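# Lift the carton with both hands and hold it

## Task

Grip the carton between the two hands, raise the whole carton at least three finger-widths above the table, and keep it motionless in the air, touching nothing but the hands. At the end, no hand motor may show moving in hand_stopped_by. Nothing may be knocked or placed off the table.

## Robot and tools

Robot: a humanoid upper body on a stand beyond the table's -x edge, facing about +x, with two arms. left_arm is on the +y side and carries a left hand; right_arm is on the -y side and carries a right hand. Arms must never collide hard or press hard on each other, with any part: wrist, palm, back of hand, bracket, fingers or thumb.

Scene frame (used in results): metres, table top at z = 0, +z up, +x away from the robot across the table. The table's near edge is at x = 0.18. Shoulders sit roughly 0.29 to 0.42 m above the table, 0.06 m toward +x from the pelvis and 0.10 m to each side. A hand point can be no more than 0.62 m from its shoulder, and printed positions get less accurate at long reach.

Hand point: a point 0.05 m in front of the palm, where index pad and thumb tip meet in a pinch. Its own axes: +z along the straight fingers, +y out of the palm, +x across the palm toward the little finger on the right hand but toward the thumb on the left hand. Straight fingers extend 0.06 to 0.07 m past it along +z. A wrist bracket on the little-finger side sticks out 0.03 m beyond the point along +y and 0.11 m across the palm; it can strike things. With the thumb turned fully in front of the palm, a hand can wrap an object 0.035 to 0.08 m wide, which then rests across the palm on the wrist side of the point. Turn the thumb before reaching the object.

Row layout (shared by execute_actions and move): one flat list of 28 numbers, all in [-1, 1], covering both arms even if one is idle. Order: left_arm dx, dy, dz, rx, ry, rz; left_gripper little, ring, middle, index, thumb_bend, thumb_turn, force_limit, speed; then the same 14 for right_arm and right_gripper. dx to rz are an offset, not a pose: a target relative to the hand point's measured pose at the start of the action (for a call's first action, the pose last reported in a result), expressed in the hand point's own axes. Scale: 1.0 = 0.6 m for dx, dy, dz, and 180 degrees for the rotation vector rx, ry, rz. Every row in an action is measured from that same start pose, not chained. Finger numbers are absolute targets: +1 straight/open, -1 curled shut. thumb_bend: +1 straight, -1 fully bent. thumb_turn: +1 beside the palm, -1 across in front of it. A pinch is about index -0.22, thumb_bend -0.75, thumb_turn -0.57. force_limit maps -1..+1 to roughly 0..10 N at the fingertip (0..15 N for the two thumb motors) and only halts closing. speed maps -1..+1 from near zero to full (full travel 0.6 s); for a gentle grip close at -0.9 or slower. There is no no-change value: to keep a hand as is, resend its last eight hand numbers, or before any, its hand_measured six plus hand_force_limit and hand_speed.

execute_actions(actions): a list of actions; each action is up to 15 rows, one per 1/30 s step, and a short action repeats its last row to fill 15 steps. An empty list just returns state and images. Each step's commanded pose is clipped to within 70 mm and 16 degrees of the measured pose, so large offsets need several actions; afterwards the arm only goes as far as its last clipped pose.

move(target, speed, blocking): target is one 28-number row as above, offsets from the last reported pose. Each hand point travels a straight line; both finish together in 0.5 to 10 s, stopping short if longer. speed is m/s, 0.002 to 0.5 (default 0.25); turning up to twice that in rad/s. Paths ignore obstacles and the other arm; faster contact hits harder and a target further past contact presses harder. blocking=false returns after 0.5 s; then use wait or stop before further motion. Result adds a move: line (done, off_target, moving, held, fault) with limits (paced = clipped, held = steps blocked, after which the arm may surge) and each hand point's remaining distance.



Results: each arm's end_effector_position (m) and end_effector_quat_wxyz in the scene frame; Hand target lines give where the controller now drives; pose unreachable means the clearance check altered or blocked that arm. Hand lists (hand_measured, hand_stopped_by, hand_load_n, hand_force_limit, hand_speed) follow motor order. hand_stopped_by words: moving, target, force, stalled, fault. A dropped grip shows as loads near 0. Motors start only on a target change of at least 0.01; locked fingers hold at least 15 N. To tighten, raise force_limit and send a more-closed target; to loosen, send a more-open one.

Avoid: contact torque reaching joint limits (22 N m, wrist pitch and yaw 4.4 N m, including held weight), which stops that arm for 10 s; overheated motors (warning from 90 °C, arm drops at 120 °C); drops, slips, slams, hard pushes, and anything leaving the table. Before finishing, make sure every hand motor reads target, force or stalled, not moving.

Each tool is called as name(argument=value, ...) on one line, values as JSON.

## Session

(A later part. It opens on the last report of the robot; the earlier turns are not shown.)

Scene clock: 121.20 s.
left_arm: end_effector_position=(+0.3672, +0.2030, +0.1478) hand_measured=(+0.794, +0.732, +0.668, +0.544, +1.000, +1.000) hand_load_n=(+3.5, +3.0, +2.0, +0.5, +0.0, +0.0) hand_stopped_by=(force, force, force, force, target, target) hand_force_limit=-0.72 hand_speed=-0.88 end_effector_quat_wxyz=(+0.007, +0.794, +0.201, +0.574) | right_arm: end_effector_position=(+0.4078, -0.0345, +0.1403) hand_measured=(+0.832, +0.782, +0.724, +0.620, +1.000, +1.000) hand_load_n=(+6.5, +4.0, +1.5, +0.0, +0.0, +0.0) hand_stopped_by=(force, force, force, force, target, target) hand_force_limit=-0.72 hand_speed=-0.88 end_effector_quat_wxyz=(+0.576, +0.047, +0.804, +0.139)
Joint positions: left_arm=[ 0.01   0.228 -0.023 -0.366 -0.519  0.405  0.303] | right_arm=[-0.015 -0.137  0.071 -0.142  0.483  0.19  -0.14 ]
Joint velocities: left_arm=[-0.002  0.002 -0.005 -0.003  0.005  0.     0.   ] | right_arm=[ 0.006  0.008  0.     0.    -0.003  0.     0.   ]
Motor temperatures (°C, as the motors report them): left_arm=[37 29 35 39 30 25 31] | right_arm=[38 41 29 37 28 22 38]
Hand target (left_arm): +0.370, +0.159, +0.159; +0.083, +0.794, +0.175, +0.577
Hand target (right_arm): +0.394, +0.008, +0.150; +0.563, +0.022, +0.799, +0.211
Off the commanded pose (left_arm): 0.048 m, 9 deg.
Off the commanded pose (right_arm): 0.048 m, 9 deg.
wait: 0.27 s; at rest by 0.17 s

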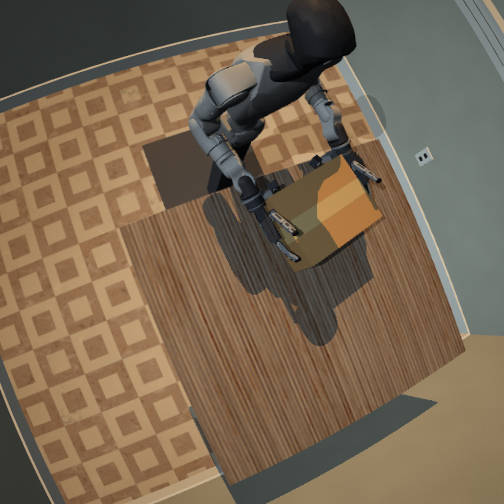

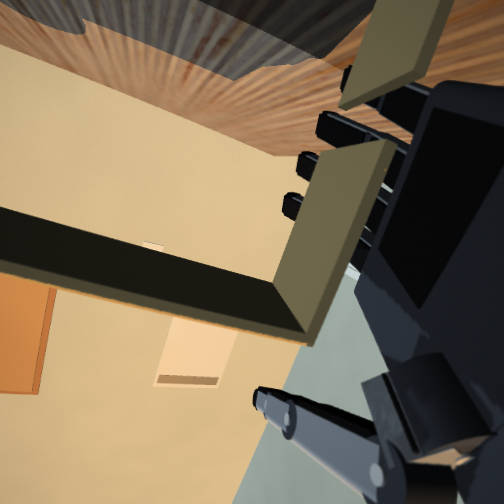

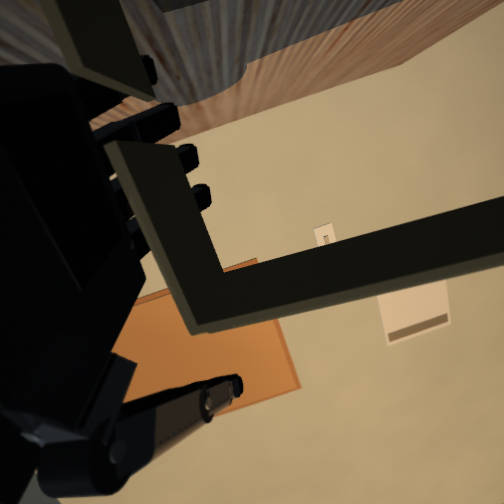

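execute_actions(actions=[[[-0.011,0.079,-0.018,-0.049,-0.009,-0.014,0.76,0.68,0.62,0.5,1,1,-0.72,-0.88,0.013,0.079,-0.015,-0.047,0.01,0.015,0.79,0.73,0.67,0.57,1,1,-0.72,-0.88],[-0.012,0.082,-0.019,-0.05,-0.009,-0.014,0.76,0.68,0.62,0.5,1,1,-0.72,-0.88,0.014,0.082,-0.016,-0.047,0.01,0.015,0.79,0.73,0.67,0.57,1,1,-0.72,-0.88],[-0.013,0.085,-0.02,-0.051,-0.01,-0.015,0.76,0.68,0.62,0.5,1,1,-0.72,-0.88,0.015,0.085,-0.0165,-0.048,0.01,0.015,0.79,0.73,0.67,0.57,1,1,-0.72,-0.88],[-0.014,0.088,-0.02,-0.052,-0.01,-0.015,0.76,0.68,0.62,0.5,1,1,-0.72,-0.88,0.016,0.088,-0.017,-0.048,0.011,0.015,0.79,0.73,0.67,0.57,1,1,-0.72,-0.88],[-0.0145,0.091,-0.021,-0.053,-0.01,-0.016,0.76,0.68,0.62,0.5,1,1,-0.72,-0.88,0.0165,0.091,-0.018,-0.049,0.011,0.015,0.79,0.73,0.67,0.57,1,1,-0.72,-0.88],[-0.015,0.094,-0.0215,-0.054,-0.011,-0.016,0.76,0.68,0.62,0.5,1,1,-0.72,-0.88,0.017,0.094,-0.0185,-0.0495,0.011,0.015,0.79,0.73,0.67,0.57,1,1,-0.72,-0.88],[-0.016,0.097,-0.022,-0.055,-0.011,-0.016,0.76,0.68,0.62,0.5,1,1,-0.72,-0.88,0.018,0.097,-0.019,-0.05,0.011,0.015,0.79,0.73,0.67,0.57,1,1,-0.72,-0.88]]])

Scene clock: 122.13 s.
left_arm: end_effector_position=(+0.3644, +0.2004, +0.1472) hand_measured=(+0.794, +0.732, +0.668, +0.544, +1.000, +1.000) hand_load_n=(+2.0, +2.0, +1.5, +1.0, +0.0, +0.0) hand_stopped_by=(force, force, force, force, target, target) hand_force_limit=-0.72 hand_speed=-0.88 end_effector_quat_wxyz=(+0.002, +0.795, +0.197, +0.574) | right_arm: end_effector_position=(+0.4045, -0.0345, +0.1398) hand_measured=(+0.832, +0.782, +0.724, +0.620, +1.000, +1.000) hand_load_n=(+5.0, +3.5, +2.0, +0.5, +0.0, +0.0) hand_stopped_by=(force, force, force, force, target, target) hand_force_limit=-0.72 hand_speed=-0.88 end_effector_quat_wxyz=(+0.577, +0.045, +0.805, +0.127)
Joint positions: left_arm=[ 0.025  0.239 -0.048 -0.379 -0.517  0.393  0.327] | right_arm=[ 0.002 -0.155  0.105 -0.163  0.483  0.178 -0.185]
Joint velocities: left_arm=[-0.003  0.028 -0.015 -0.002  0.002 -0.011  0.018] | right_arm=[-0.003 -0.035  0.034 -0.012  0.037 -0.025 -0.042]
Motor temperatures (°C, as the motors report them): left_arm=[37 29 35 39 30 25 32] | right_arm=[38 41 29 37 28 22 39]
Hand target (left_arm): +0.367, +0.146, +0.160; +0.094, +0.795, +0.170, +0.575
Hand target (right_arm): +0.386, +0.019, +0.151; +0.560, +0.017, +0.800, +0.216
Off the commanded pose (left_arm): 0.058 m, 11 deg.
Off the commanded pose (right_arm): 0.059 m, 11 deg.

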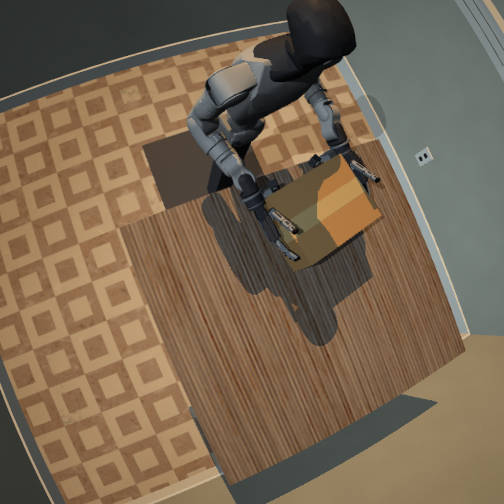

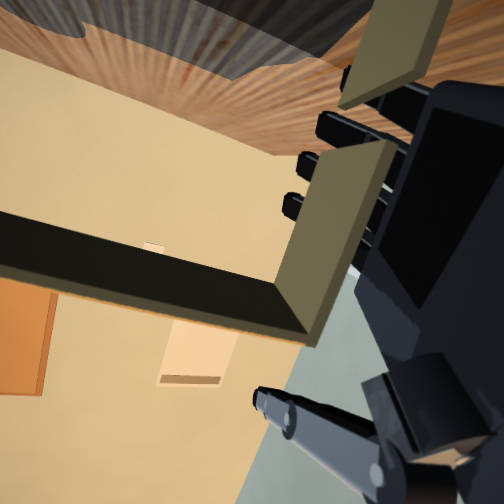

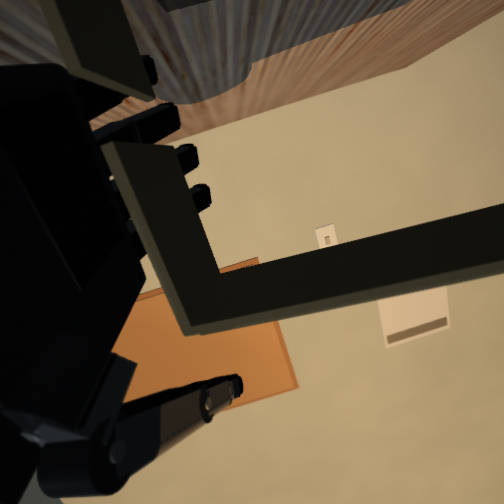

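execute_actions(actions=[])

Scene clock: 122.30 s.
left_arm: end_effector_position=(+0.3644, +0.2003, +0.1472) hand_measured=(+0.794, +0.732, +0.668, +0.544, +1.000, +1.000) hand_load_n=(+1.5, +2.0, +1.5, +1.0, +0.0, +0.0) hand_stopped_by=(force, force, force, force, target, target) hand_force_limit=-0.72 hand_speed=-0.88 end_effector_quat_wxyz=(+0.002, +0.795, +0.197, +0.574) | right_arm: end_effector_position=(+0.4045, -0.0345, +0.1398) hand_measured=(+0.832, +0.782, +0.724, +0.620, +1.000, +1.000) hand_load_n=(+5.0, +3.5, +2.0, +0.5, +0.0, +0.0) hand_stopped_by=(force, force, force, force, target, target) hand_force_limit=-0.72 hand_speed=-0.88 end_effector_quat_wxyz=(+0.577, +0.045, +0.805, +0.127)
Joint positions: left_arm=[ 0.025  0.24  -0.049 -0.379 -0.517  0.392  0.328] | right_arm=[ 0.002 -0.158  0.107 -0.163  0.485  0.177 -0.188]
Joint velocities: left_arm=[ 0.006 -0.006 -0.002 -0.006  0.009  0.     0.   ] | right_arm=[-0.002 -0.002  0.     0.    -0.014  0.     0.   ]
Motor temperatures (°C, as the motors report them): left_arm=[37 29 36 39 30 25 32] | right_arm=[38 41 29 37 28 22 39]
Hand target (left_arm): +0.367, +0.146, +0.160; +0.094, +0.795, +0.170, +0.575
Hand target (right_arm): +0.386, +0.019, +0.151; +0.560, +0.017, +0.800, +0.216
Off the commanded pose (left_arm): 0.058 m, 11 deg.
Off the commanded pose (right_arm): 0.059 m, 11 deg.

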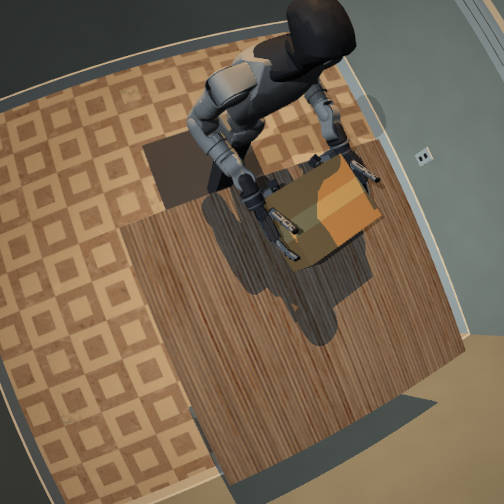

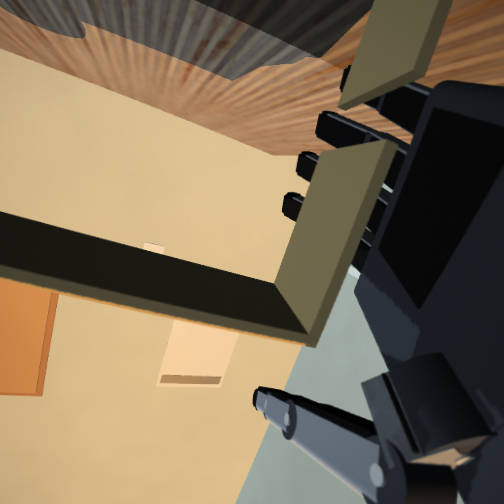

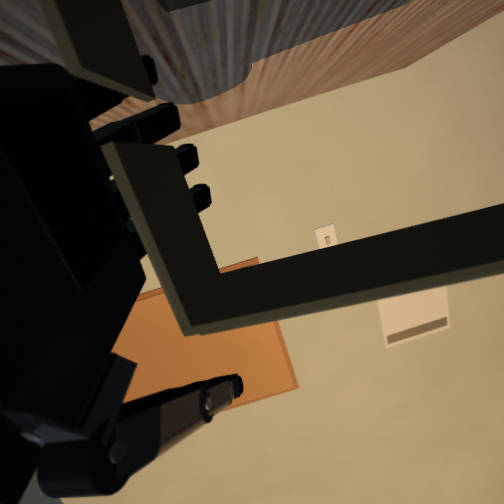

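execute_actions(actions=[[[-0.013,0.0945,-0.018,-0.0565,-0.011,-0.02,0.76,0.68,0.62,0.5,1,1,-0.72,-0.88,0.016,0.097,-0.015,-0.055,0.011,0.02,0.79,0.73,0.67,0.57,1,1,-0.72,-0.88],[-0.014,0.0945,-0.021,-0.057,-0.011,-0.02,0.76,0.68,0.62,0.5,1,1,-0.72,-0.88,0.017,0.0965,-0.018,-0.054,0.011,0.02,0.79,0.73,0.67,0.57,1,1,-0.72,-0.88],[-0.0155,0.0942,-0.025,-0.0575,-0.011,-0.02,0.76,0.68,0.62,0.5,1,1,-0.72,-0.88,0.018,0.096,-0.022,-0.053,0.011,0.02,0.79,0.73,0.67,0.57,1,1,-0.72,-0.88],[-0.017,0.094,-0.029,-0.058,-0.011,-0.02,0.76,0.68,0.62,0.5,1,1,-0.72,-0.88,0.0195,0.0955,-0.026,-0.052,0.011,0.02,0.79,0.73,0.67,0.57,1,1,-0.72,-0.88],[-0.019,0.0935,-0.034,-0.058,-0.011,-0.02,0.76,0.68,0.62,0.5,1,1,-0.72,-0.88,0.021,0.0947,-0.031,-0.051,0.011,0.02,0.79,0.73,0.67,0.57,1,1,-0.72,-0.88],[-0.021,0.093,-0.039,-0.058,-0.011,-0.02,0.76,0.68,0.62,0.5,1,1,-0.72,-0.88,0.0225,0.094,-0.036,-0.051,0.011,0.02,0.79,0.73,0.67,0.57,1,1,-0.72,-0.88],[-0.023,0.0927,-0.044,-0.058,-0.011,-0.02,0.76,0.68,0.62,0.5,1,1,-0.72,-0.88,0.024,0.0933,-0.0415,-0.051,0.011,0.02,0.79,0.73,0.67,0.57,1,1,-0.72,-0.88],[-0.025,0.0923,-0.049,-0.058,-0.011,-0.02,0.76,0.68,0.62,0.5,1,1,-0.72,-0.88,0.026,0.0926,-0.0465,-0.051,0.011,0.02,0.79,0.73,0.67,0.57,1,1,-0.72,-0.88],[-0.0265,0.092,-0.053,-0.058,-0.011,-0.02,0.76,0.68,0.62,0.5,1,1,-0.72,-0.88,0.0275,0.092,-0.051,-0.051,0.011,0.02,0.79,0.73,0.67,0.57,1,1,-0.72,-0.88],[-0.028,0.0917,-0.057,-0.058,-0.011,-0.02,0.76,0.68,0.62,0.5,1,1,-0.72,-0.88,0.0285,0.0915,-0.055,-0.051,0.011,0.02,0.79,0.73,0.67,0.57,1,1,-0.72,-0.88],[-0.029,0.0915,-0.06,-0.058,-0.011,-0.02,0.76,0.68,0.62,0.5,1,1,-0.72,-0.88,0.0295,0.091,-0.058,-0.051,0.011,0.02,0.79,0.73,0.67,0.57,1,1,-0.72,-0.88]]])

wait(seconds=0.2)

Scene clock: 123.53 s.
left_arm: end_effector_position=(+0.3406, +0.1930, +0.1468) hand_measured=(+0.794, +0.732, +0.668, +0.544, +1.000, +1.000) hand_load_n=(+1.5, +2.0, +1.5, +0.5, +0.0, +0.0) hand_stopped_by=(force, force, force, force, target, target) hand_force_limit=-0.72 hand_speed=-0.88 end_effector_quat_wxyz=(+0.004, +0.794, +0.194, +0.576) | right_arm: end_effector_position=(+0.3799, -0.0408, +0.1398) hand_measured=(+0.832, +0.782, +0.724, +0.620, +1.000, +1.000) hand_load_n=(+3.5, +2.0, +1.0, +0.0, +0.0, +0.0) hand_stopped_by=(force, force, force, force, target, target) hand_force_limit=-0.72 hand_speed=-0.88 end_effector_quat_wxyz=(+0.580, +0.047, +0.804, +0.122)
Joint positions: left_arm=[ 0.151  0.257 -0.092 -0.457 -0.509  0.328  0.331] | right_arm=[ 0.127 -0.184  0.155 -0.244  0.485  0.114 -0.208]
Joint velocities: left_arm=[ 0.1    0.037 -0.074 -0.064  0.011 -0.051  0.047] | right_arm=[ 0.086 -0.077  0.072 -0.067 -0.014 -0.044 -0.065]
Motor temperatures (°C, as the motors report them): left_arm=[37 29 36 39 30 25 33] | right_arm=[37 41 29 37 28 22 41]
Hand target (left_arm): +0.341, +0.138, +0.158; +0.095, +0.795, +0.168, +0.575
Hand target (right_arm): +0.360, +0.012, +0.149; +0.561, +0.020, +0.801, +0.209
Off the commanded pose (left_arm): 0.058 m, 11 deg.
Off the commanded pose (right_arm): 0.061 m, 11 deg.

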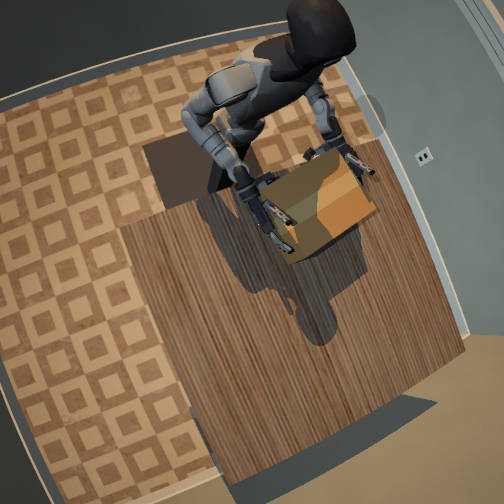

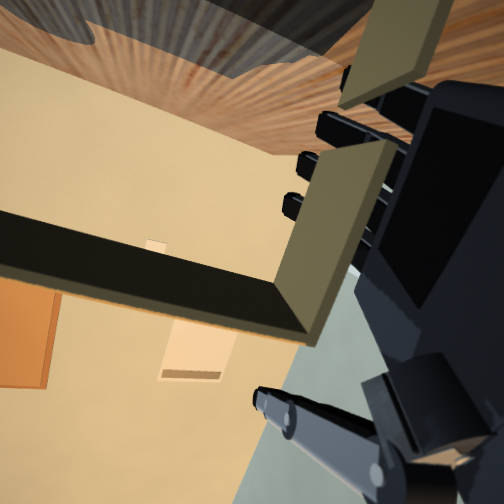

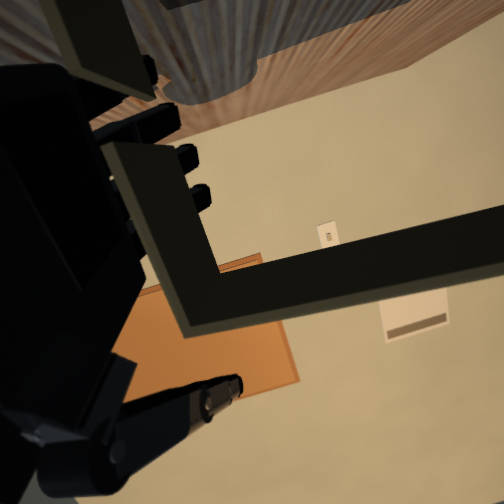

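Scene clock: 123.73 s.
left_arm: end_effector_position=(+0.3398, +0.1926, +0.1467) hand_measured=(+0.794, +0.732, +0.668, +0.544, +1.000, +1.000) hand_load_n=(+1.5, +2.0, +1.5, +1.0, +0.0, +0.0) hand_stopped_by=(force, force, force, force, target, target) hand_force_limit=-0.72 hand_speed=-0.88 end_effector_quat_wxyz=(+0.003, +0.795, +0.193, +0.576) | right_arm: end_effector_position=(+0.3791, -0.0408, +0.1397) hand_measured=(+0.832, +0.782, +0.724, +0.620, +1.000, +1.000) hand_load_n=(+3.0, +2.0, +1.5, +0.5, +0.0, +0.0) hand_stopped_by=(force, force, force, force, target, target) hand_force_limit=-0.72 hand_speed=-0.88 end_effector_quat_wxyz=(+0.580, +0.046, +0.804, +0.121)
Joint positions: left_arm=[ 0.155  0.26  -0.096 -0.459 -0.509  0.325  0.334] | right_arm=[ 0.131 -0.189  0.159 -0.247  0.485  0.112 -0.212]
Joint velocities: left_arm=[ 0.     0.006  0.002 -0.012 -0.011  0.     0.   ] | right_arm=[ 0.003  0.     0.008 -0.005  0.     0.     0.   ]
Motor temperatures (°C, as the motors report them): left_arm=[37 29 36 39 30 25 33] | right_arm=[37 41 29 37 28 22 42]
Hand target (left_arm): +0.341, +0.138, +0.158; +0.095, +0.795, +0.168, +0.575
Hand target (right_arm): +0.360, +0.012, +0.149; +0.561, +0.020, +0.801, +0.209
Off the commanded pose (left_arm): 0.057 m, 11 deg.
Off the commanded pose (right_arm): 0.061 m, 11 deg.
wait: 0.20 s; at rest by 0.17 s

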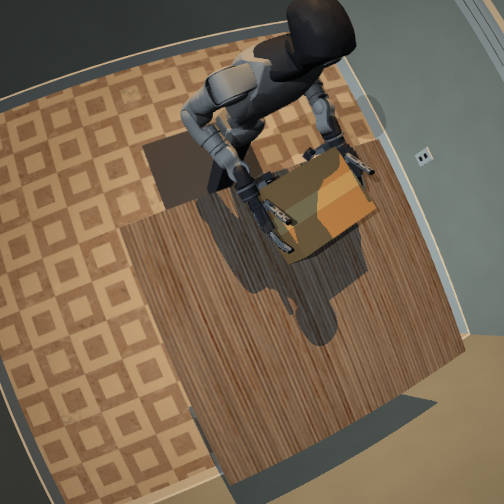

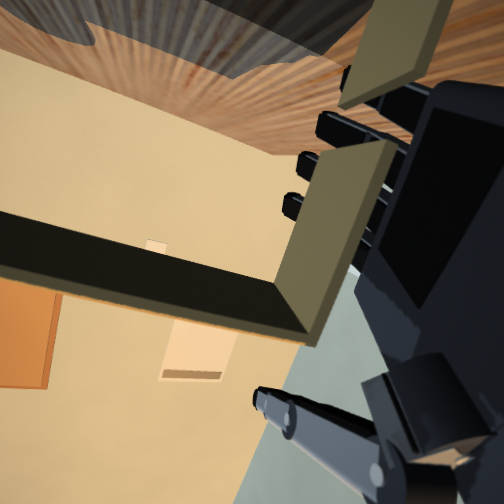

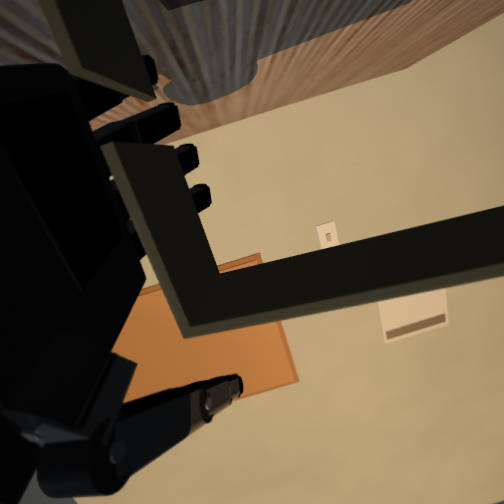

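execute_actions(actions=[[[-0.0135,0.0935,-0.019,-0.057,-0.012,-0.0217,0.76,0.68,0.62,0.5,1,1,-0.72,-0.88,0.018,0.098,-0.0155,-0.055,0.013,0.022,0.79,0.73,0.67,0.57,1,1,-0.72,-0.88],[-0.013,0.0945,-0.0175,-0.0585,-0.012,-0.0217,0.76,0.68,0.62,0.5,1,1,-0.72,-0.88,0.017,0.0985,-0.014,-0.056,0.013,0.022,0.79,0.73,0.67,0.57,1,1,-0.72,-0.88],[-0.0115,0.0957,-0.0165,-0.0595,-0.012,-0.0217,0.76,0.68,0.62,0.5,1,1,-0.72,-0.88,0.0155,0.099,-0.013,-0.0565,0.013,0.022,0.79,0.73,0.67,0.57,1,1,-0.72,-0.88],[-0.0095,0.0962,-0.017,-0.0595,-0.012,-0.0217,0.76,0.68,0.62,0.5,1,1,-0.72,-0.88,0.0135,0.0995,-0.0135,-0.0565,0.013,0.022,0.79,0.73,0.67,0.57,1,1,-0.72,-0.88],[-0.007,0.0968,-0.018,-0.0595,-0.012,-0.0215,0.76,0.68,0.62,0.5,1,1,-0.72,-0.88,0.011,0.1002,-0.0143,-0.0565,0.013,0.022,0.79,0.73,0.67,0.57,1,1,-0.72,-0.88],[-0.004,0.0975,-0.019,-0.0595,-0.012,-0.0215,0.76,0.68,0.62,0.5,1,1,-0.72,-0.88,0.008,0.101,-0.0153,-0.0565,0.013,0.0215,0.79,0.73,0.67,0.57,1,1,-0.72,-0.88],[-0.001,0.0983,-0.02,-0.0595,-0.012,-0.021,0.76,0.68,0.62,0.5,1,1,-0.72,-0.88,0.005,0.1018,-0.0163,-0.0565,0.013,0.0215,0.79,0.73,0.67,0.57,1,1,-0.72,-0.88],[0.0022,0.099,-0.0213,-0.0595,-0.012,-0.021,0.76,0.68,0.62,0.5,1,1,-0.72,-0.88,0.0018,0.1026,-0.0173,-0.0565,0.013,0.021,0.79,0.73,0.67,0.57,1,1,-0.72,-0.88],[0.0055,0.0998,-0.0225,-0.06,-0.012,-0.021,0.76,0.68,0.62,0.5,1,1,-0.72,-0.88,-0.0015,0.1035,-0.0184,-0.057,0.013,0.021,0.79,0.73,0.67,0.57,1,1,-0.72,-0.88],[0.009,0.1007,-0.0238,-0.06,-0.012,-0.0205,0.76,0.68,0.62,0.5,1,1,-0.72,-0.88,-0.005,0.1044,-0.0195,-0.057,0.013,0.021,0.79,0.73,0.67,0.57,1,1,-0.72,-0.88],[0.0125,0.1016,-0.025,-0.06,-0.012,-0.0205,0.76,0.68,0.62,0.5,1,1,-0.72,-0.88,-0.0085,0.1053,-0.0206,-0.057,0.013,0.0205,0.79,0.73,0.67,0.57,1,1,-0.72,-0.88],[0.016,0.1025,-0.0263,-0.06,-0.012,-0.02,0.76,0.68,0.62,0.5,1,1,-0.72,-0.88,-0.012,0.1062,-0.0217,-0.057,0.013,0.0205,0.79,0.73,0.67,0.57,1,1,-0.72,-0.88],[0.019,0.1032,-0.0274,-0.0605,-0.012,-0.02,0.76,0.68,0.62,0.5,1,1,-0.72,-0.88,-0.015,0.107,-0.0227,-0.0575,0.013,0.02,0.79,0.73,0.67,0.57,1,1,-0.72,-0.88],[0.0215,0.1038,-0.0283,-0.0605,-0.012,-0.02,0.76,0.68,0.62,0.5,1,1,-0.72,-0.88,-0.0175,0.1077,-0.0235,-0.0575,0.013,0.02,0.79,0.73,0.67,0.57,1,1,-0.72,-0.88],[0.023,0.1042,-0.029,-0.0605,-0.012,-0.02,0.76,0.68,0.62,0.5,1,1,-0.72,-0.88,-0.019,0.108,-0.024,-0.0575,0.013,0.02,0.79,0.73,0.67,0.57,1,1,-0.72,-0.88]]])

wait(seconds=0.3)

Scene clock: 125.20 s.
left_arm: end_effector_position=(+0.3389, +0.1973, +0.1544) hand_measured=(+0.794, +0.732, +0.668, +0.546, +1.000, +1.000) hand_load_n=(+1.0, +2.0, +3.0, +3.0, +0.0, +0.0) hand_stopped_by=(force, force, force, force, target, target) hand_force_limit=-0.72 hand_speed=-0.88 end_effector_quat_wxyz=(-0.008, +0.801, +0.195, +0.565) | right_arm: end_effector_position=(+0.3798, -0.0352, +0.1668) hand_measured=(+0.832, +0.782, +0.724, +0.620, +1.000, +1.000) hand_load_n=(+4.5, +1.0, +0.0, +0.0, +0.0, +0.0) hand_stopped_by=(force, force, force, force, target, target) hand_force_limit=-0.72 hand_speed=-0.88 end_effector_quat_wxyz=(+0.588, +0.050, +0.795, +0.139)
Joint positions: left_arm=[ 0.148  0.303 -0.082 -0.544 -0.569  0.42   0.41 ] | right_arm=[ 0.128 -0.236  0.176 -0.371  0.558  0.171 -0.273]
Joint velocities: left_arm=[-0.06   0.137  0.115 -0.316 -0.189  0.279  0.283] | right_arm=[-0.132 -0.118  0.038 -0.514  0.183  0.134 -0.191]
Motor temperatures (°C, as the motors report them): left_arm=[37 29 37 40 30 25 34] | right_arm=[37 41 30 38 28 22 44]
Hand target (left_arm): +0.342, +0.138, +0.182; +0.100, +0.794, +0.162, +0.577
Hand target (right_arm): +0.360, +0.015, +0.172; +0.561, +0.012, +0.800, +0.213
Off the commanded pose (left_arm): 0.067 m, 13 deg.
Off the commanded pose (right_arm): 0.055 m, 10 deg.

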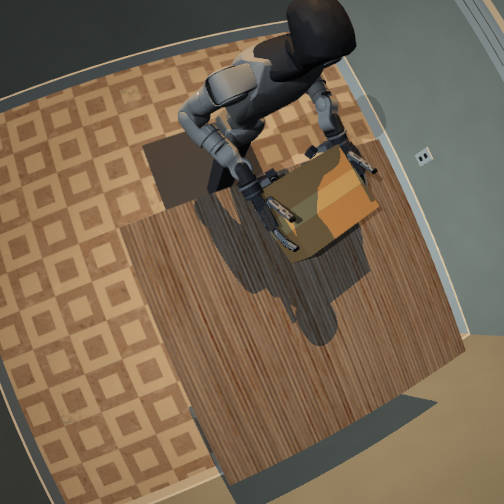

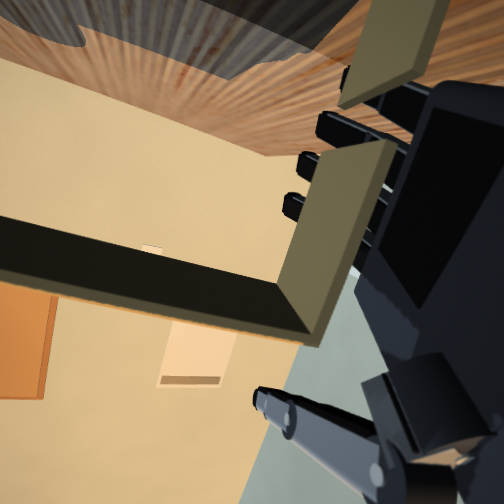

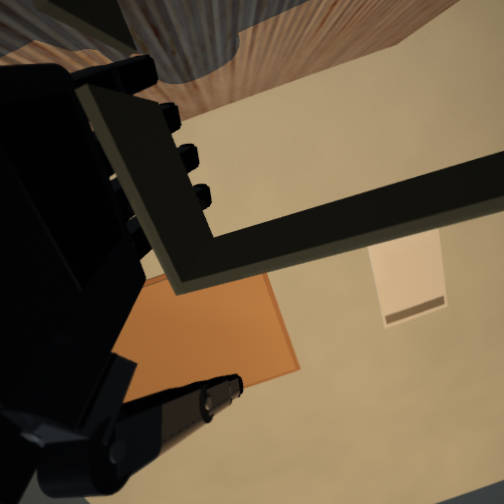

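Scene clock: 125.50 s.
left_arm: end_effector_position=(+0.3396, +0.1992, +0.1614) hand_measured=(+0.794, +0.732, +0.668, +0.546, +1.000, +1.000) hand_load_n=(+0.5, +2.0, +3.0, +3.5, +0.0, +0.0) hand_stopped_by=(force, force, force, force, target, target) hand_force_limit=-0.72 hand_speed=-0.88 end_effector_quat_wxyz=(-0.007, +0.798, +0.199, +0.569) | right_arm: end_effector_position=(+0.3808, -0.0330, +0.1744) hand_measured=(+0.832, +0.782, +0.724, +0.620, +1.000, +1.000) hand_load_n=(+2.5, +0.0, +0.0, +0.0, +0.0, +0.0) hand_stopped_by=(force, force, force, force, target, target) hand_force_limit=-0.72 hand_speed=-0.88 end_effector_quat_wxyz=(+0.593, +0.047, +0.792, +0.141)
Joint positions: left_arm=[ 0.144  0.309 -0.074 -0.57  -0.59   0.434  0.429] | right_arm=[ 0.119 -0.247  0.18  -0.398  0.565  0.187 -0.29 ]
Joint velocities: left_arm=[-0.078 -0.028  0.    -0.176 -0.044 -0.091 -0.003] | right_arm=[ 0.064 -0.104  0.002  0.135 -0.026  0.149 -0.029]
Motor temperatures (°C, as the motors report them): left_arm=[37 29 37 40 30 25 35] | right_arm=[37 41 30 38 28 22 44]
Hand target (left_arm): +0.342, +0.138, +0.182; +0.100, +0.794, +0.162, +0.577
Hand target (right_arm): +0.360, +0.015, +0.172; +0.561, +0.012, +0.800, +0.213
Off the commanded pose (left_arm): 0.067 m, 13 deg.
Off the commanded pose (right_arm): 0.053 m, 10 deg.
wait: 0.30 s; at rest by 0.23 s

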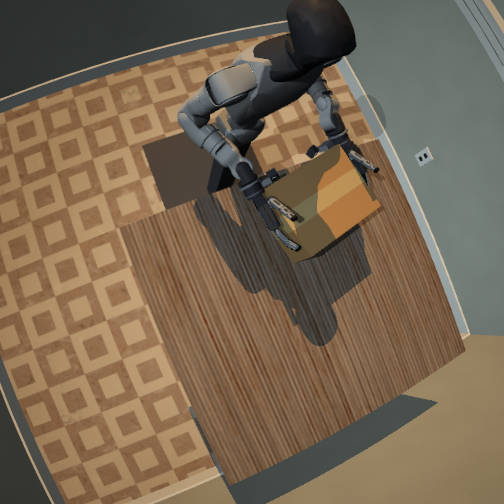

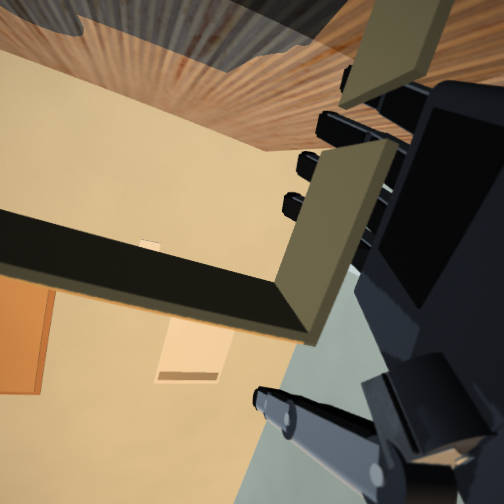

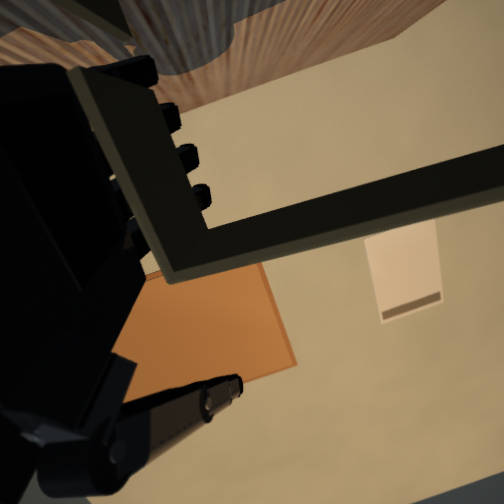

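execute_actions(actions=[])

Scene clock: 125.63 s.
left_arm: end_effector_position=(+0.3410, +0.1971, +0.1657) hand_measured=(+0.794, +0.732, +0.668, +0.544, +1.000, +1.000) hand_load_n=(+4.5, +2.5, +0.5, +0.0, +0.0, +0.0) hand_stopped_by=(force, force, force, force, target, target) hand_force_limit=-0.72 hand_speed=-0.88 end_effector_quat_wxyz=(-0.003, +0.795, +0.197, +0.574) | right_arm: end_effector_position=(+0.3798, -0.0354, +0.1678) hand_measured=(+0.832, +0.782, +0.724, +0.620, +1.000, +1.000) hand_load_n=(+2.0, +2.0, +2.0, +2.0, +0.0, +0.0) hand_stopped_by=(force, force, force, force, target, target) hand_force_limit=-0.72 hand_speed=-0.88 end_effector_quat_wxyz=(+0.586, +0.048, +0.798, +0.134)
Joint positions: left_arm=[ 0.138  0.309 -0.076 -0.576 -0.59   0.433  0.425] | right_arm=[ 0.126 -0.248  0.18  -0.392  0.565  0.193 -0.297]
Joint velocities: left_arm=[ 0.014  0.015  0.    -0.005 -0.003  0.     0.   ] | right_arm=[ 0.014  0.009  0.025 -0.002 -0.005  0.007  0.   ]
Motor temperatures (°C, as the motors report them): left_arm=[37 29 37 40 30 25 35] | right_arm=[38 41 30 38 28 22 45]
Hand target (left_arm): +0.342, +0.138, +0.182; +0.100, +0.794, +0.162, +0.577
Hand target (right_arm): +0.360, +0.015, +0.172; +0.561, +0.012, +0.800, +0.213
Off the commanded pose (left_arm): 0.064 m, 12 deg.
Off the commanded pose (right_arm): 0.055 m, 10 deg.

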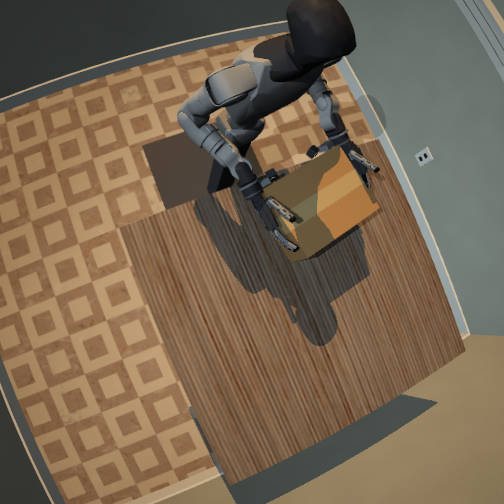

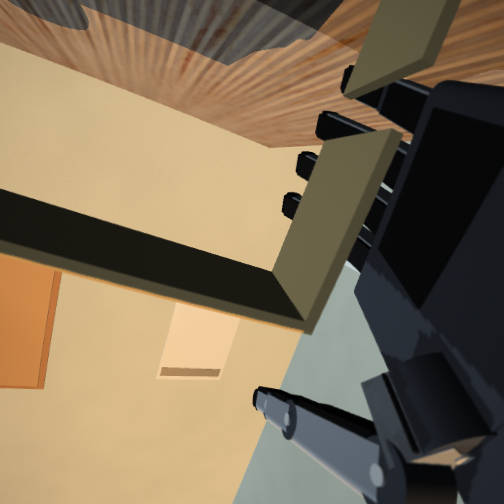

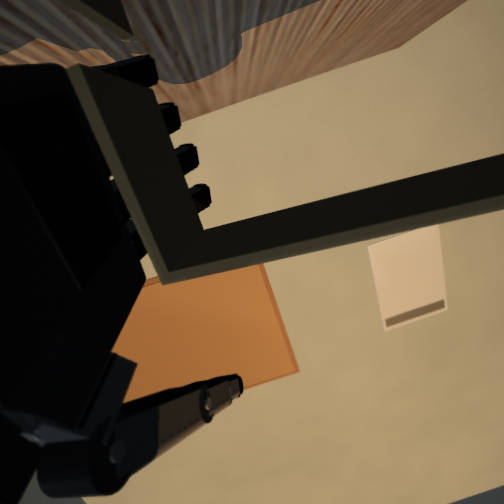

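execute_actions(actions=[[[-0.0085,0.103,-0.022,-0.0655,-0.012,-0.02,0.76,0.68,0.62,0.5,1,1,-0.72,-0.88,0.022,0.0885,-0.0127,-0.051,0.018,0.0145,0.79,0.73,0.67,0.57,1,1,-0.72,-0.88],[-0.0075,0.1033,-0.0225,-0.0657,-0.012,-0.0198,0.76,0.68,0.62,0.5,1,1,-0.72,-0.88,0.021,0.089,-0.013,-0.0513,0.018,0.0145,0.79,0.73,0.67,0.57,1,1,-0.72,-0.88],[-0.006,0.1037,-0.023,-0.0659,-0.012,-0.0196,0.76,0.68,0.62,0.5,1,1,-0.72,-0.88,0.0195,0.0897,-0.0135,-0.0516,0.018,0.0145,0.79,0.73,0.67,0.57,1,1,-0.72,-0.88],[-0.004,0.1042,-0.0238,-0.066,-0.012,-0.0194,0.76,0.68,0.62,0.5,1,1,-0.72,-0.88,0.0175,0.0905,-0.014,-0.0519,0.018,0.0145,0.79,0.73,0.67,0.57,1,1,-0.72,-0.88],[-0.0018,0.1048,-0.0246,-0.0662,-0.012,-0.0192,0.76,0.68,0.62,0.5,1,1,-0.72,-0.88,0.0153,0.0914,-0.0147,-0.0522,0.018,0.0145,0.79,0.73,0.67,0.57,1,1,-0.72,-0.88],[0.0006,0.1054,-0.0255,-0.0663,-0.012,-0.019,0.76,0.68,0.62,0.5,1,1,-0.72,-0.88,0.0129,0.0923,-0.0155,-0.0525,0.018,0.0145,0.79,0.73,0.67,0.57,1,1,-0.72,-0.88],[0.003,0.106,-0.0264,-0.0665,-0.012,-0.0188,0.76,0.68,0.62,0.5,1,1,-0.72,-0.88,0.0105,0.0932,-0.0162,-0.0528,0.018,0.0145,0.79,0.73,0.67,0.57,1,1,-0.72,-0.88],[0.0055,0.1066,-0.0273,-0.0666,-0.012,-0.0186,0.76,0.68,0.62,0.5,1,1,-0.72,-0.88,0.008,0.0941,-0.017,-0.053,0.018,0.0145,0.79,0.73,0.67,0.57,1,1,-0.72,-0.88],[0.008,0.1072,-0.0282,-0.0668,-0.012,-0.0184,0.76,0.68,0.62,0.5,1,1,-0.72,-0.88,0.0055,0.095,-0.0177,-0.0532,0.018,0.0145,0.79,0.73,0.67,0.57,1,1,-0.72,-0.88],[0.0105,0.1078,-0.0292,-0.0669,-0.012,-0.0182,0.76,0.68,0.62,0.5,1,1,-0.72,-0.88,0.003,0.096,-0.0185,-0.0534,0.018,0.0145,0.79,0.73,0.67,0.57,1,1,-0.72,-0.88],[0.013,0.1084,-0.0301,-0.0671,-0.012,-0.018,0.76,0.68,0.62,0.5,1,1,-0.72,-0.88,0.0005,0.0969,-0.0192,-0.0536,0.018,0.0145,0.79,0.73,0.67,0.57,1,1,-0.72,-0.88],[0.0155,0.109,-0.031,-0.0672,-0.012,-0.0178,0.76,0.68,0.62,0.5,1,1,-0.72,-0.88,-0.002,0.0978,-0.02,-0.0538,0.018,0.0145,0.79,0.73,0.67,0.57,1,1,-0.72,-0.88],[0.018,0.1096,-0.032,-0.0673,-0.012,-0.0176,0.76,0.68,0.62,0.5,1,1,-0.72,-0.88,-0.0045,0.0987,-0.0208,-0.054,0.018,0.0145,0.79,0.73,0.67,0.57,1,1,-0.72,-0.88],[0.02,0.1101,-0.0327,-0.0674,-0.012,-0.0174,0.76,0.68,0.62,0.5,1,1,-0.72,-0.88,-0.0065,0.0994,-0.0214,-0.054,0.018,0.0145,0.79,0.73,0.67,0.57,1,1,-0.72,-0.88],[0.0215,0.1105,-0.0333,-0.0675,-0.012,-0.0172,0.76,0.68,0.62,0.5,1,1,-0.72,-0.88,-0.008,0.1,-0.022,-0.054,0.018,0.0145,0.79,0.73,0.67,0.57,1,1,-0.72,-0.88]]])

wait(seconds=0.3)

Scene clock: 127.13 s.
left_arm: end_effector_position=(+0.3429, +0.1962, +0.1831) hand_measured=(+0.794, +0.732, +0.668, +0.544, +1.000, +1.000) hand_load_n=(+4.0, +3.0, +1.0, +0.0, +0.0, +0.0) hand_stopped_by=(force, force, force, force, target, target) hand_force_limit=-0.72 hand_speed=-0.88 end_effector_quat_wxyz=(-0.004, +0.794, +0.193, +0.576) | right_arm: end_effector_position=(+0.3809, -0.0341, +0.1861) hand_measured=(+0.832, +0.782, +0.724, +0.620, +1.000, +1.000) hand_load_n=(+2.0, +2.0, +2.0, +1.5, +0.0, +0.0) hand_stopped_by=(force, force, force, force, target, target) hand_force_limit=-0.72 hand_speed=-0.88 end_effector_quat_wxyz=(+0.588, +0.048, +0.796, +0.135)
Joint positions: left_arm=[ 0.11   0.35  -0.061 -0.661 -0.663  0.514  0.5  ] | right_arm=[ 0.112 -0.307  0.189 -0.492  0.634  0.254 -0.383]
Joint velocities: left_arm=[-0.078  0.097  0.061 -0.233 -0.189  0.216  0.203] | right_arm=[-0.048 -0.137  0.    -0.252  0.156  0.155 -0.22 ]
Motor temperatures (°C, as the motors report them): left_arm=[38 29 37 40 30 25 38] | right_arm=[38 41 30 38 28 22 47]
Hand target (left_arm): +0.343, +0.138, +0.201; +0.100, +0.795, +0.155, +0.578
Hand target (right_arm): +0.360, +0.017, +0.194; +0.562, +0.009, +0.798, +0.217
Off the commanded pose (left_arm): 0.063 m, 13 deg.
Off the commanded pose (right_arm): 0.056 m, 11 deg.

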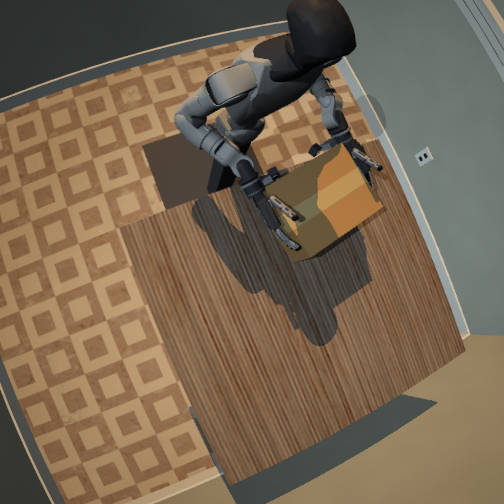

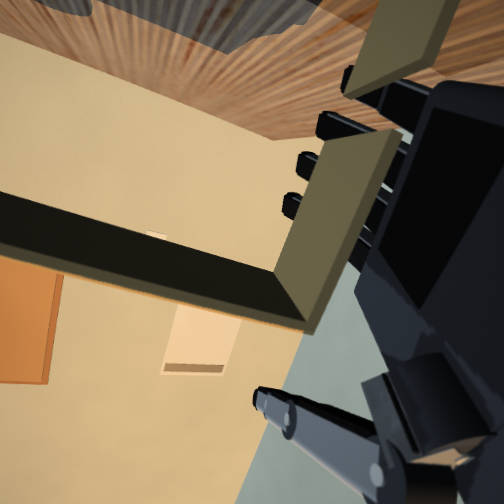

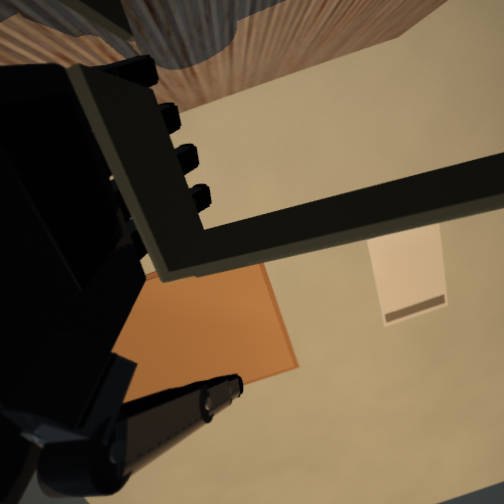

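Scene clock: 127.43 s.
left_arm: end_effector_position=(+0.3435, +0.1963, +0.1868) hand_measured=(+0.794, +0.732, +0.668, +0.544, +1.000, +1.000) hand_load_n=(+4.0, +2.5, +1.0, +0.0, +0.0, +0.0) hand_stopped_by=(force, force, force, force, target, target) hand_force_limit=-0.72 hand_speed=-0.88 end_effector_quat_wxyz=(-0.005, +0.793, +0.192, +0.578) | right_arm: end_effector_position=(+0.3813, -0.0337, +0.1896) hand_measured=(+0.832, +0.782, +0.724, +0.620, +1.000, +1.000) hand_load_n=(+2.0, +2.0, +2.0, +1.5, +0.0, +0.0) hand_stopped_by=(force, force, force, force, target, target) hand_force_limit=-0.72 hand_speed=-0.88 end_effector_quat_wxyz=(+0.589, +0.047, +0.796, +0.135)
Joint positions: left_arm=[ 0.102  0.355 -0.056 -0.676 -0.676  0.53   0.514] | right_arm=[ 0.107 -0.316  0.19  -0.508  0.644  0.265 -0.398]
Joint velocities: left_arm=[-0.002  0.005 -0.006  0.017 -0.014  0.     0.   ] | right_arm=[ 0.     0.     0.009 -0.002 -0.003  0.     0.   ]
Motor temperatures (°C, as the motors report them): left_arm=[38 29 37 41 30 25 38] | right_arm=[38 41 31 39 28 22 48]
Hand target (left_arm): +0.343, +0.138, +0.201; +0.100, +0.795, +0.155, +0.578
Hand target (right_arm): +0.360, +0.017, +0.194; +0.562, +0.009, +0.798, +0.217
Off the commanded pose (left_arm): 0.062 m, 13 deg.
Off the commanded pose (right_arm): 0.055 m, 11 deg.
wait: 0.30 s; at rest by 0.23 s

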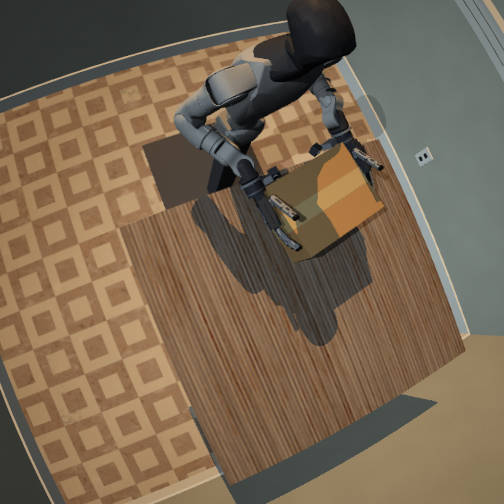

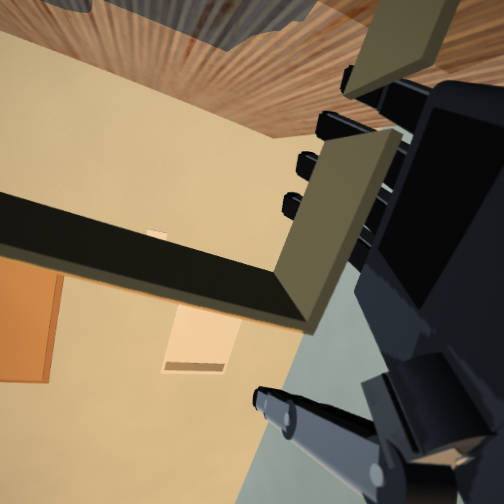

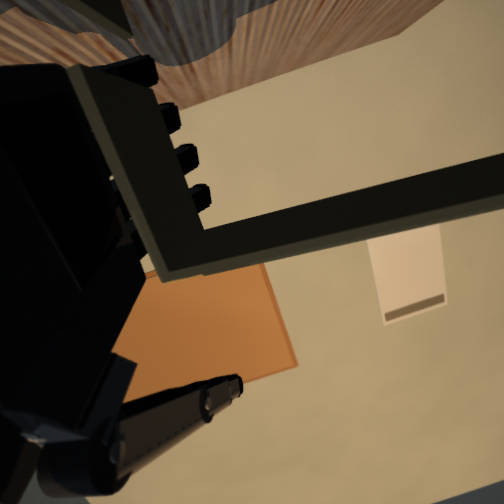

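execute_actions(actions=[[[-0.011,0.1004,-0.025,-0.0663,-0.015,-0.0202,0.76,0.68,0.62,0.5,1,1,-0.72,-0.88,0.0252,0.088,-0.0148,-0.0531,0.02,0.0145,0.79,0.73,0.67,0.57,1,1,-0.72,-0.88],[-0.0097,0.1007,-0.0255,-0.0665,-0.015,-0.02,0.76,0.68,0.62,0.5,1,1,-0.72,-0.88,0.0238,0.0885,-0.0152,-0.0533,0.02,0.0145,0.79,0.73,0.67,0.57,1,1,-0.72,-0.88],[-0.0078,0.1013,-0.0261,-0.0667,-0.015,-0.0198,0.76,0.68,0.62,0.5,1,1,-0.72,-0.88,0.022,0.0892,-0.0158,-0.0536,0.02,0.0145,0.79,0.73,0.67,0.57,1,1,-0.72,-0.88],[-0.0055,0.1019,-0.027,-0.0669,-0.015,-0.0196,0.76,0.68,0.62,0.5,1,1,-0.72,-0.88,0.0196,0.09,-0.0165,-0.0538,0.02,0.0145,0.79,0.73,0.67,0.57,1,1,-0.72,-0.88],[-0.0028,0.1027,-0.028,-0.0671,-0.015,-0.0194,0.76,0.68,0.62,0.5,1,1,-0.72,-0.88,0.0169,0.091,-0.0173,-0.0541,0.02,0.0145,0.79,0.73,0.67,0.57,1,1,-0.72,-0.88],[0.0001,0.1035,-0.029,-0.0673,-0.015,-0.0192,0.76,0.68,0.62,0.5,1,1,-0.72,-0.88,0.014,0.0921,-0.0182,-0.0543,0.02,0.0145,0.79,0.73,0.67,0.57,1,1,-0.72,-0.88],[0.003,0.1044,-0.0301,-0.0675,-0.015,-0.019,0.76,0.68,0.62,0.5,1,1,-0.72,-0.88,0.011,0.0932,-0.019,-0.0546,0.02,0.0145,0.79,0.73,0.67,0.57,1,1,-0.72,-0.88],[0.006,0.1053,-0.0311,-0.0677,-0.015,-0.0188,0.76,0.68,0.62,0.5,1,1,-0.72,-0.88,0.008,0.0943,-0.0199,-0.0548,0.02,0.0145,0.79,0.73,0.67,0.57,1,1,-0.72,-0.88],[0.009,0.1061,-0.0322,-0.0679,-0.015,-0.0186,0.76,0.68,0.62,0.5,1,1,-0.72,-0.88,0.005,0.0954,-0.0208,-0.0551,0.02,0.0145,0.79,0.73,0.67,0.57,1,1,-0.72,-0.88],[0.012,0.107,-0.0333,-0.0681,-0.015,-0.0184,0.76,0.68,0.62,0.5,1,1,-0.72,-0.88,0.002,0.0965,-0.0217,-0.0553,0.02,0.0145,0.79,0.73,0.67,0.57,1,1,-0.72,-0.88],[0.015,0.1079,-0.0344,-0.0683,-0.015,-0.0182,0.76,0.68,0.62,0.5,1,1,-0.72,-0.88,-0.001,0.0976,-0.0226,-0.0556,0.02,0.0145,0.79,0.73,0.67,0.57,1,1,-0.72,-0.88],[0.018,0.1087,-0.0355,-0.0685,-0.015,-0.018,0.76,0.68,0.62,0.5,1,1,-0.72,-0.88,-0.004,0.0988,-0.0235,-0.0558,0.02,0.0145,0.79,0.73,0.67,0.57,1,1,-0.72,-0.88],[0.021,0.1096,-0.0366,-0.0688,-0.015,-0.0177,0.76,0.68,0.62,0.5,1,1,-0.72,-0.88,-0.007,0.0999,-0.0244,-0.0561,0.02,0.0145,0.79,0.73,0.67,0.57,1,1,-0.72,-0.88],[0.0235,0.1103,-0.0375,-0.069,-0.015,-0.0174,0.76,0.68,0.62,0.5,1,1,-0.72,-0.88,-0.0095,0.1008,-0.0252,-0.0563,0.02,0.0145,0.79,0.73,0.67,0.57,1,1,-0.72,-0.88],[0.0252,0.1108,-0.0381,-0.0692,-0.015,-0.0172,0.76,0.68,0.62,0.5,1,1,-0.72,-0.88,-0.0113,0.1015,-0.0257,-0.0565,0.02,0.0145,0.79,0.73,0.67,0.57,1,1,-0.72,-0.88]]])

wait(seconds=0.3)

Scene clock: 128.93 s.
left_arm: end_effector_position=(+0.3444, +0.1968, +0.2072) hand_measured=(+0.794, +0.732, +0.668, +0.544, +1.000, +1.000) hand_load_n=(+3.5, +2.5, +0.5, +0.0, +0.0, +0.0) hand_stopped_by=(force, force, force, force, target, target) hand_force_limit=-0.72 hand_speed=-0.88 end_effector_quat_wxyz=(-0.006, +0.792, +0.192, +0.579) | right_arm: end_effector_position=(+0.3818, -0.0312, +0.2093) hand_measured=(+0.832, +0.782, +0.724, +0.620, +1.000, +1.000) hand_load_n=(+2.0, +2.0, +2.0, +1.5, +0.0, +0.0) hand_stopped_by=(force, force, force, force, target, target) hand_force_limit=-0.72 hand_speed=-0.88 end_effector_quat_wxyz=(+0.590, +0.046, +0.794, +0.136)
Joint positions: left_arm=[ 0.059  0.39  -0.014 -0.77  -0.785  0.636  0.613] | right_arm=[ 0.078 -0.379  0.19  -0.608  0.729  0.331 -0.497]
Joint velocities: left_arm=[-0.167  0.066  0.127 -0.245 -0.318  0.305  0.282] | right_arm=[-0.095 -0.164 -0.025 -0.27   0.227  0.177 -0.266]
Motor temperatures (°C, as the motors report them): left_arm=[38 29 38 41 30 26 40] | right_arm=[38 41 31 39 28 22 50]
Hand target (left_arm): +0.342, +0.137, +0.225; +0.101, +0.796, +0.148, +0.579
Hand target (right_arm): +0.359, +0.018, +0.218; +0.563, +0.004, +0.796, +0.220
Off the commanded pose (left_arm): 0.065 m, 13 deg.
Off the commanded pose (right_arm): 0.055 m, 11 deg.

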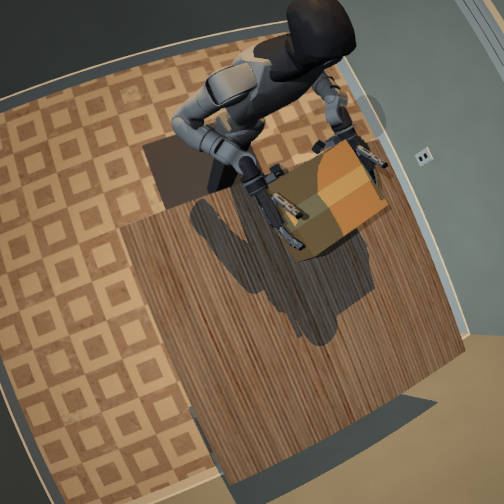

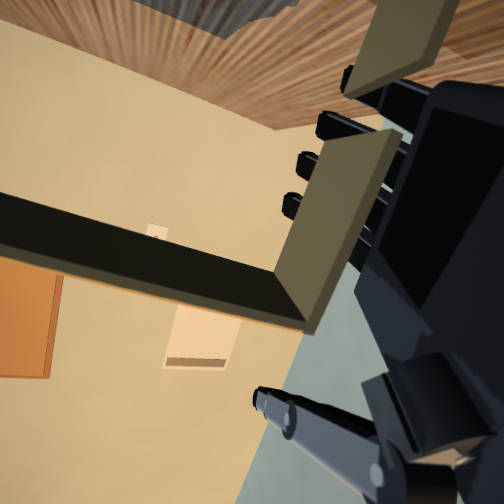

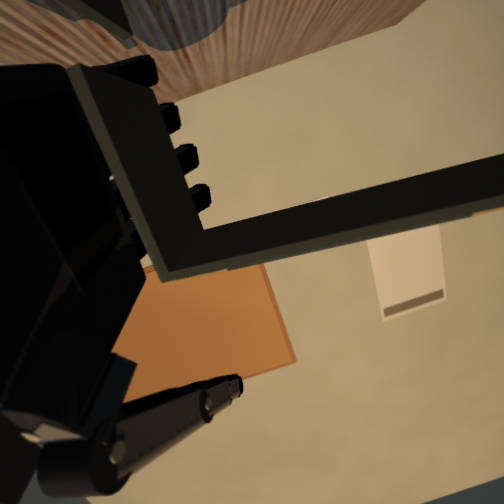

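Scene clock: 129.23 s.
left_arm: end_effector_position=(+0.3451, +0.1969, +0.2117) hand_measured=(+0.794, +0.732, +0.668, +0.544, +1.000, +1.000) hand_load_n=(+3.5, +2.0, +0.5, +0.0, +0.0, +0.0) hand_stopped_by=(force, force, force, force, target, target) hand_force_limit=-0.72 hand_speed=-0.88 end_effector_quat_wxyz=(-0.006, +0.792, +0.192, +0.580) | right_arm: end_effector_position=(+0.3824, -0.0308, +0.2135) hand_measured=(+0.832, +0.782, +0.724, +0.620, +1.000, +1.000) hand_load_n=(+1.5, +1.5, +2.0, +2.0, +0.0, +0.0) hand_stopped_by=(force, force, force, force, target, target) hand_force_limit=-0.72 hand_speed=-0.88 end_effector_quat_wxyz=(+0.591, +0.045, +0.794, +0.136)
Joint positions: left_arm=[ 0.047  0.394 -0.004 -0.785 -0.805  0.656  0.632] | right_arm=[ 0.07  -0.389  0.188 -0.625  0.745  0.343 -0.515]
Joint velocities: left_arm=[-0.002 -0.009 -0.015  0.    -0.009  0.     0.   ] | right_arm=[ 0.014 -0.009  0.005 -0.006 -0.009  0.     0.   ]
Motor temperatures (°C, as the motors report them): left_arm=[38 29 38 41 30 26 41] | right_arm=[38 41 31 39 28 22 50]
Hand target (left_arm): +0.342, +0.137, +0.225; +0.101, +0.796, +0.148, +0.579
Hand target (right_arm): +0.359, +0.018, +0.218; +0.563, +0.004, +0.796, +0.220
Off the commanded pose (left_arm): 0.064 m, 13 deg.
Off the commanded pose (right_arm): 0.055 m, 11 deg.
wait: 0.30 s; at rest by 0.23 s

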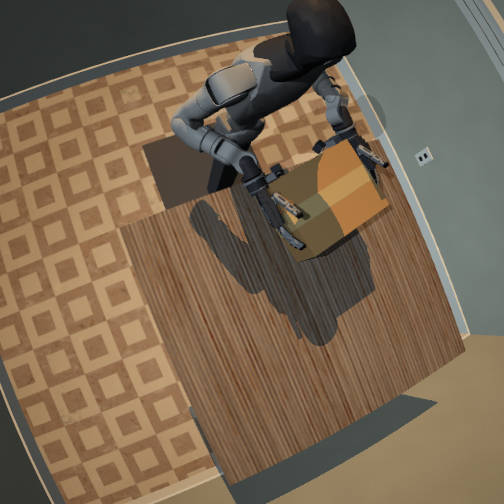

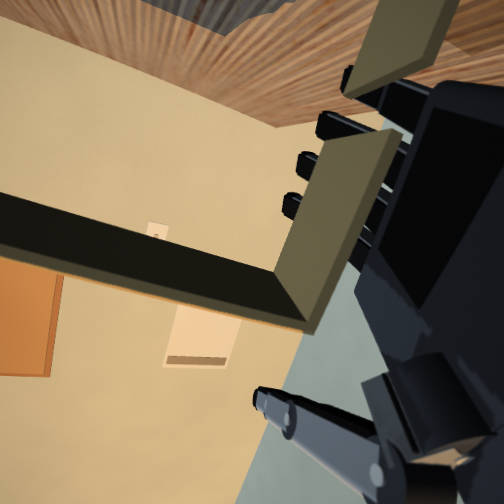

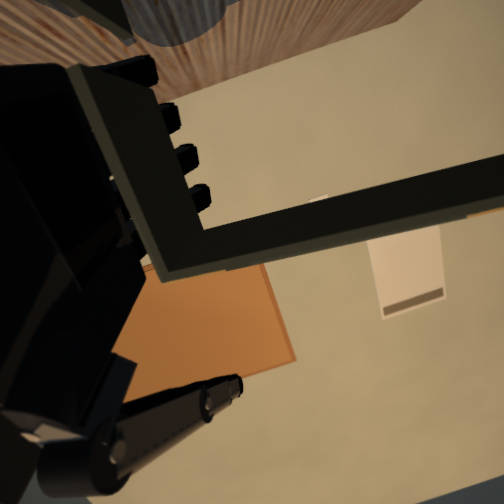

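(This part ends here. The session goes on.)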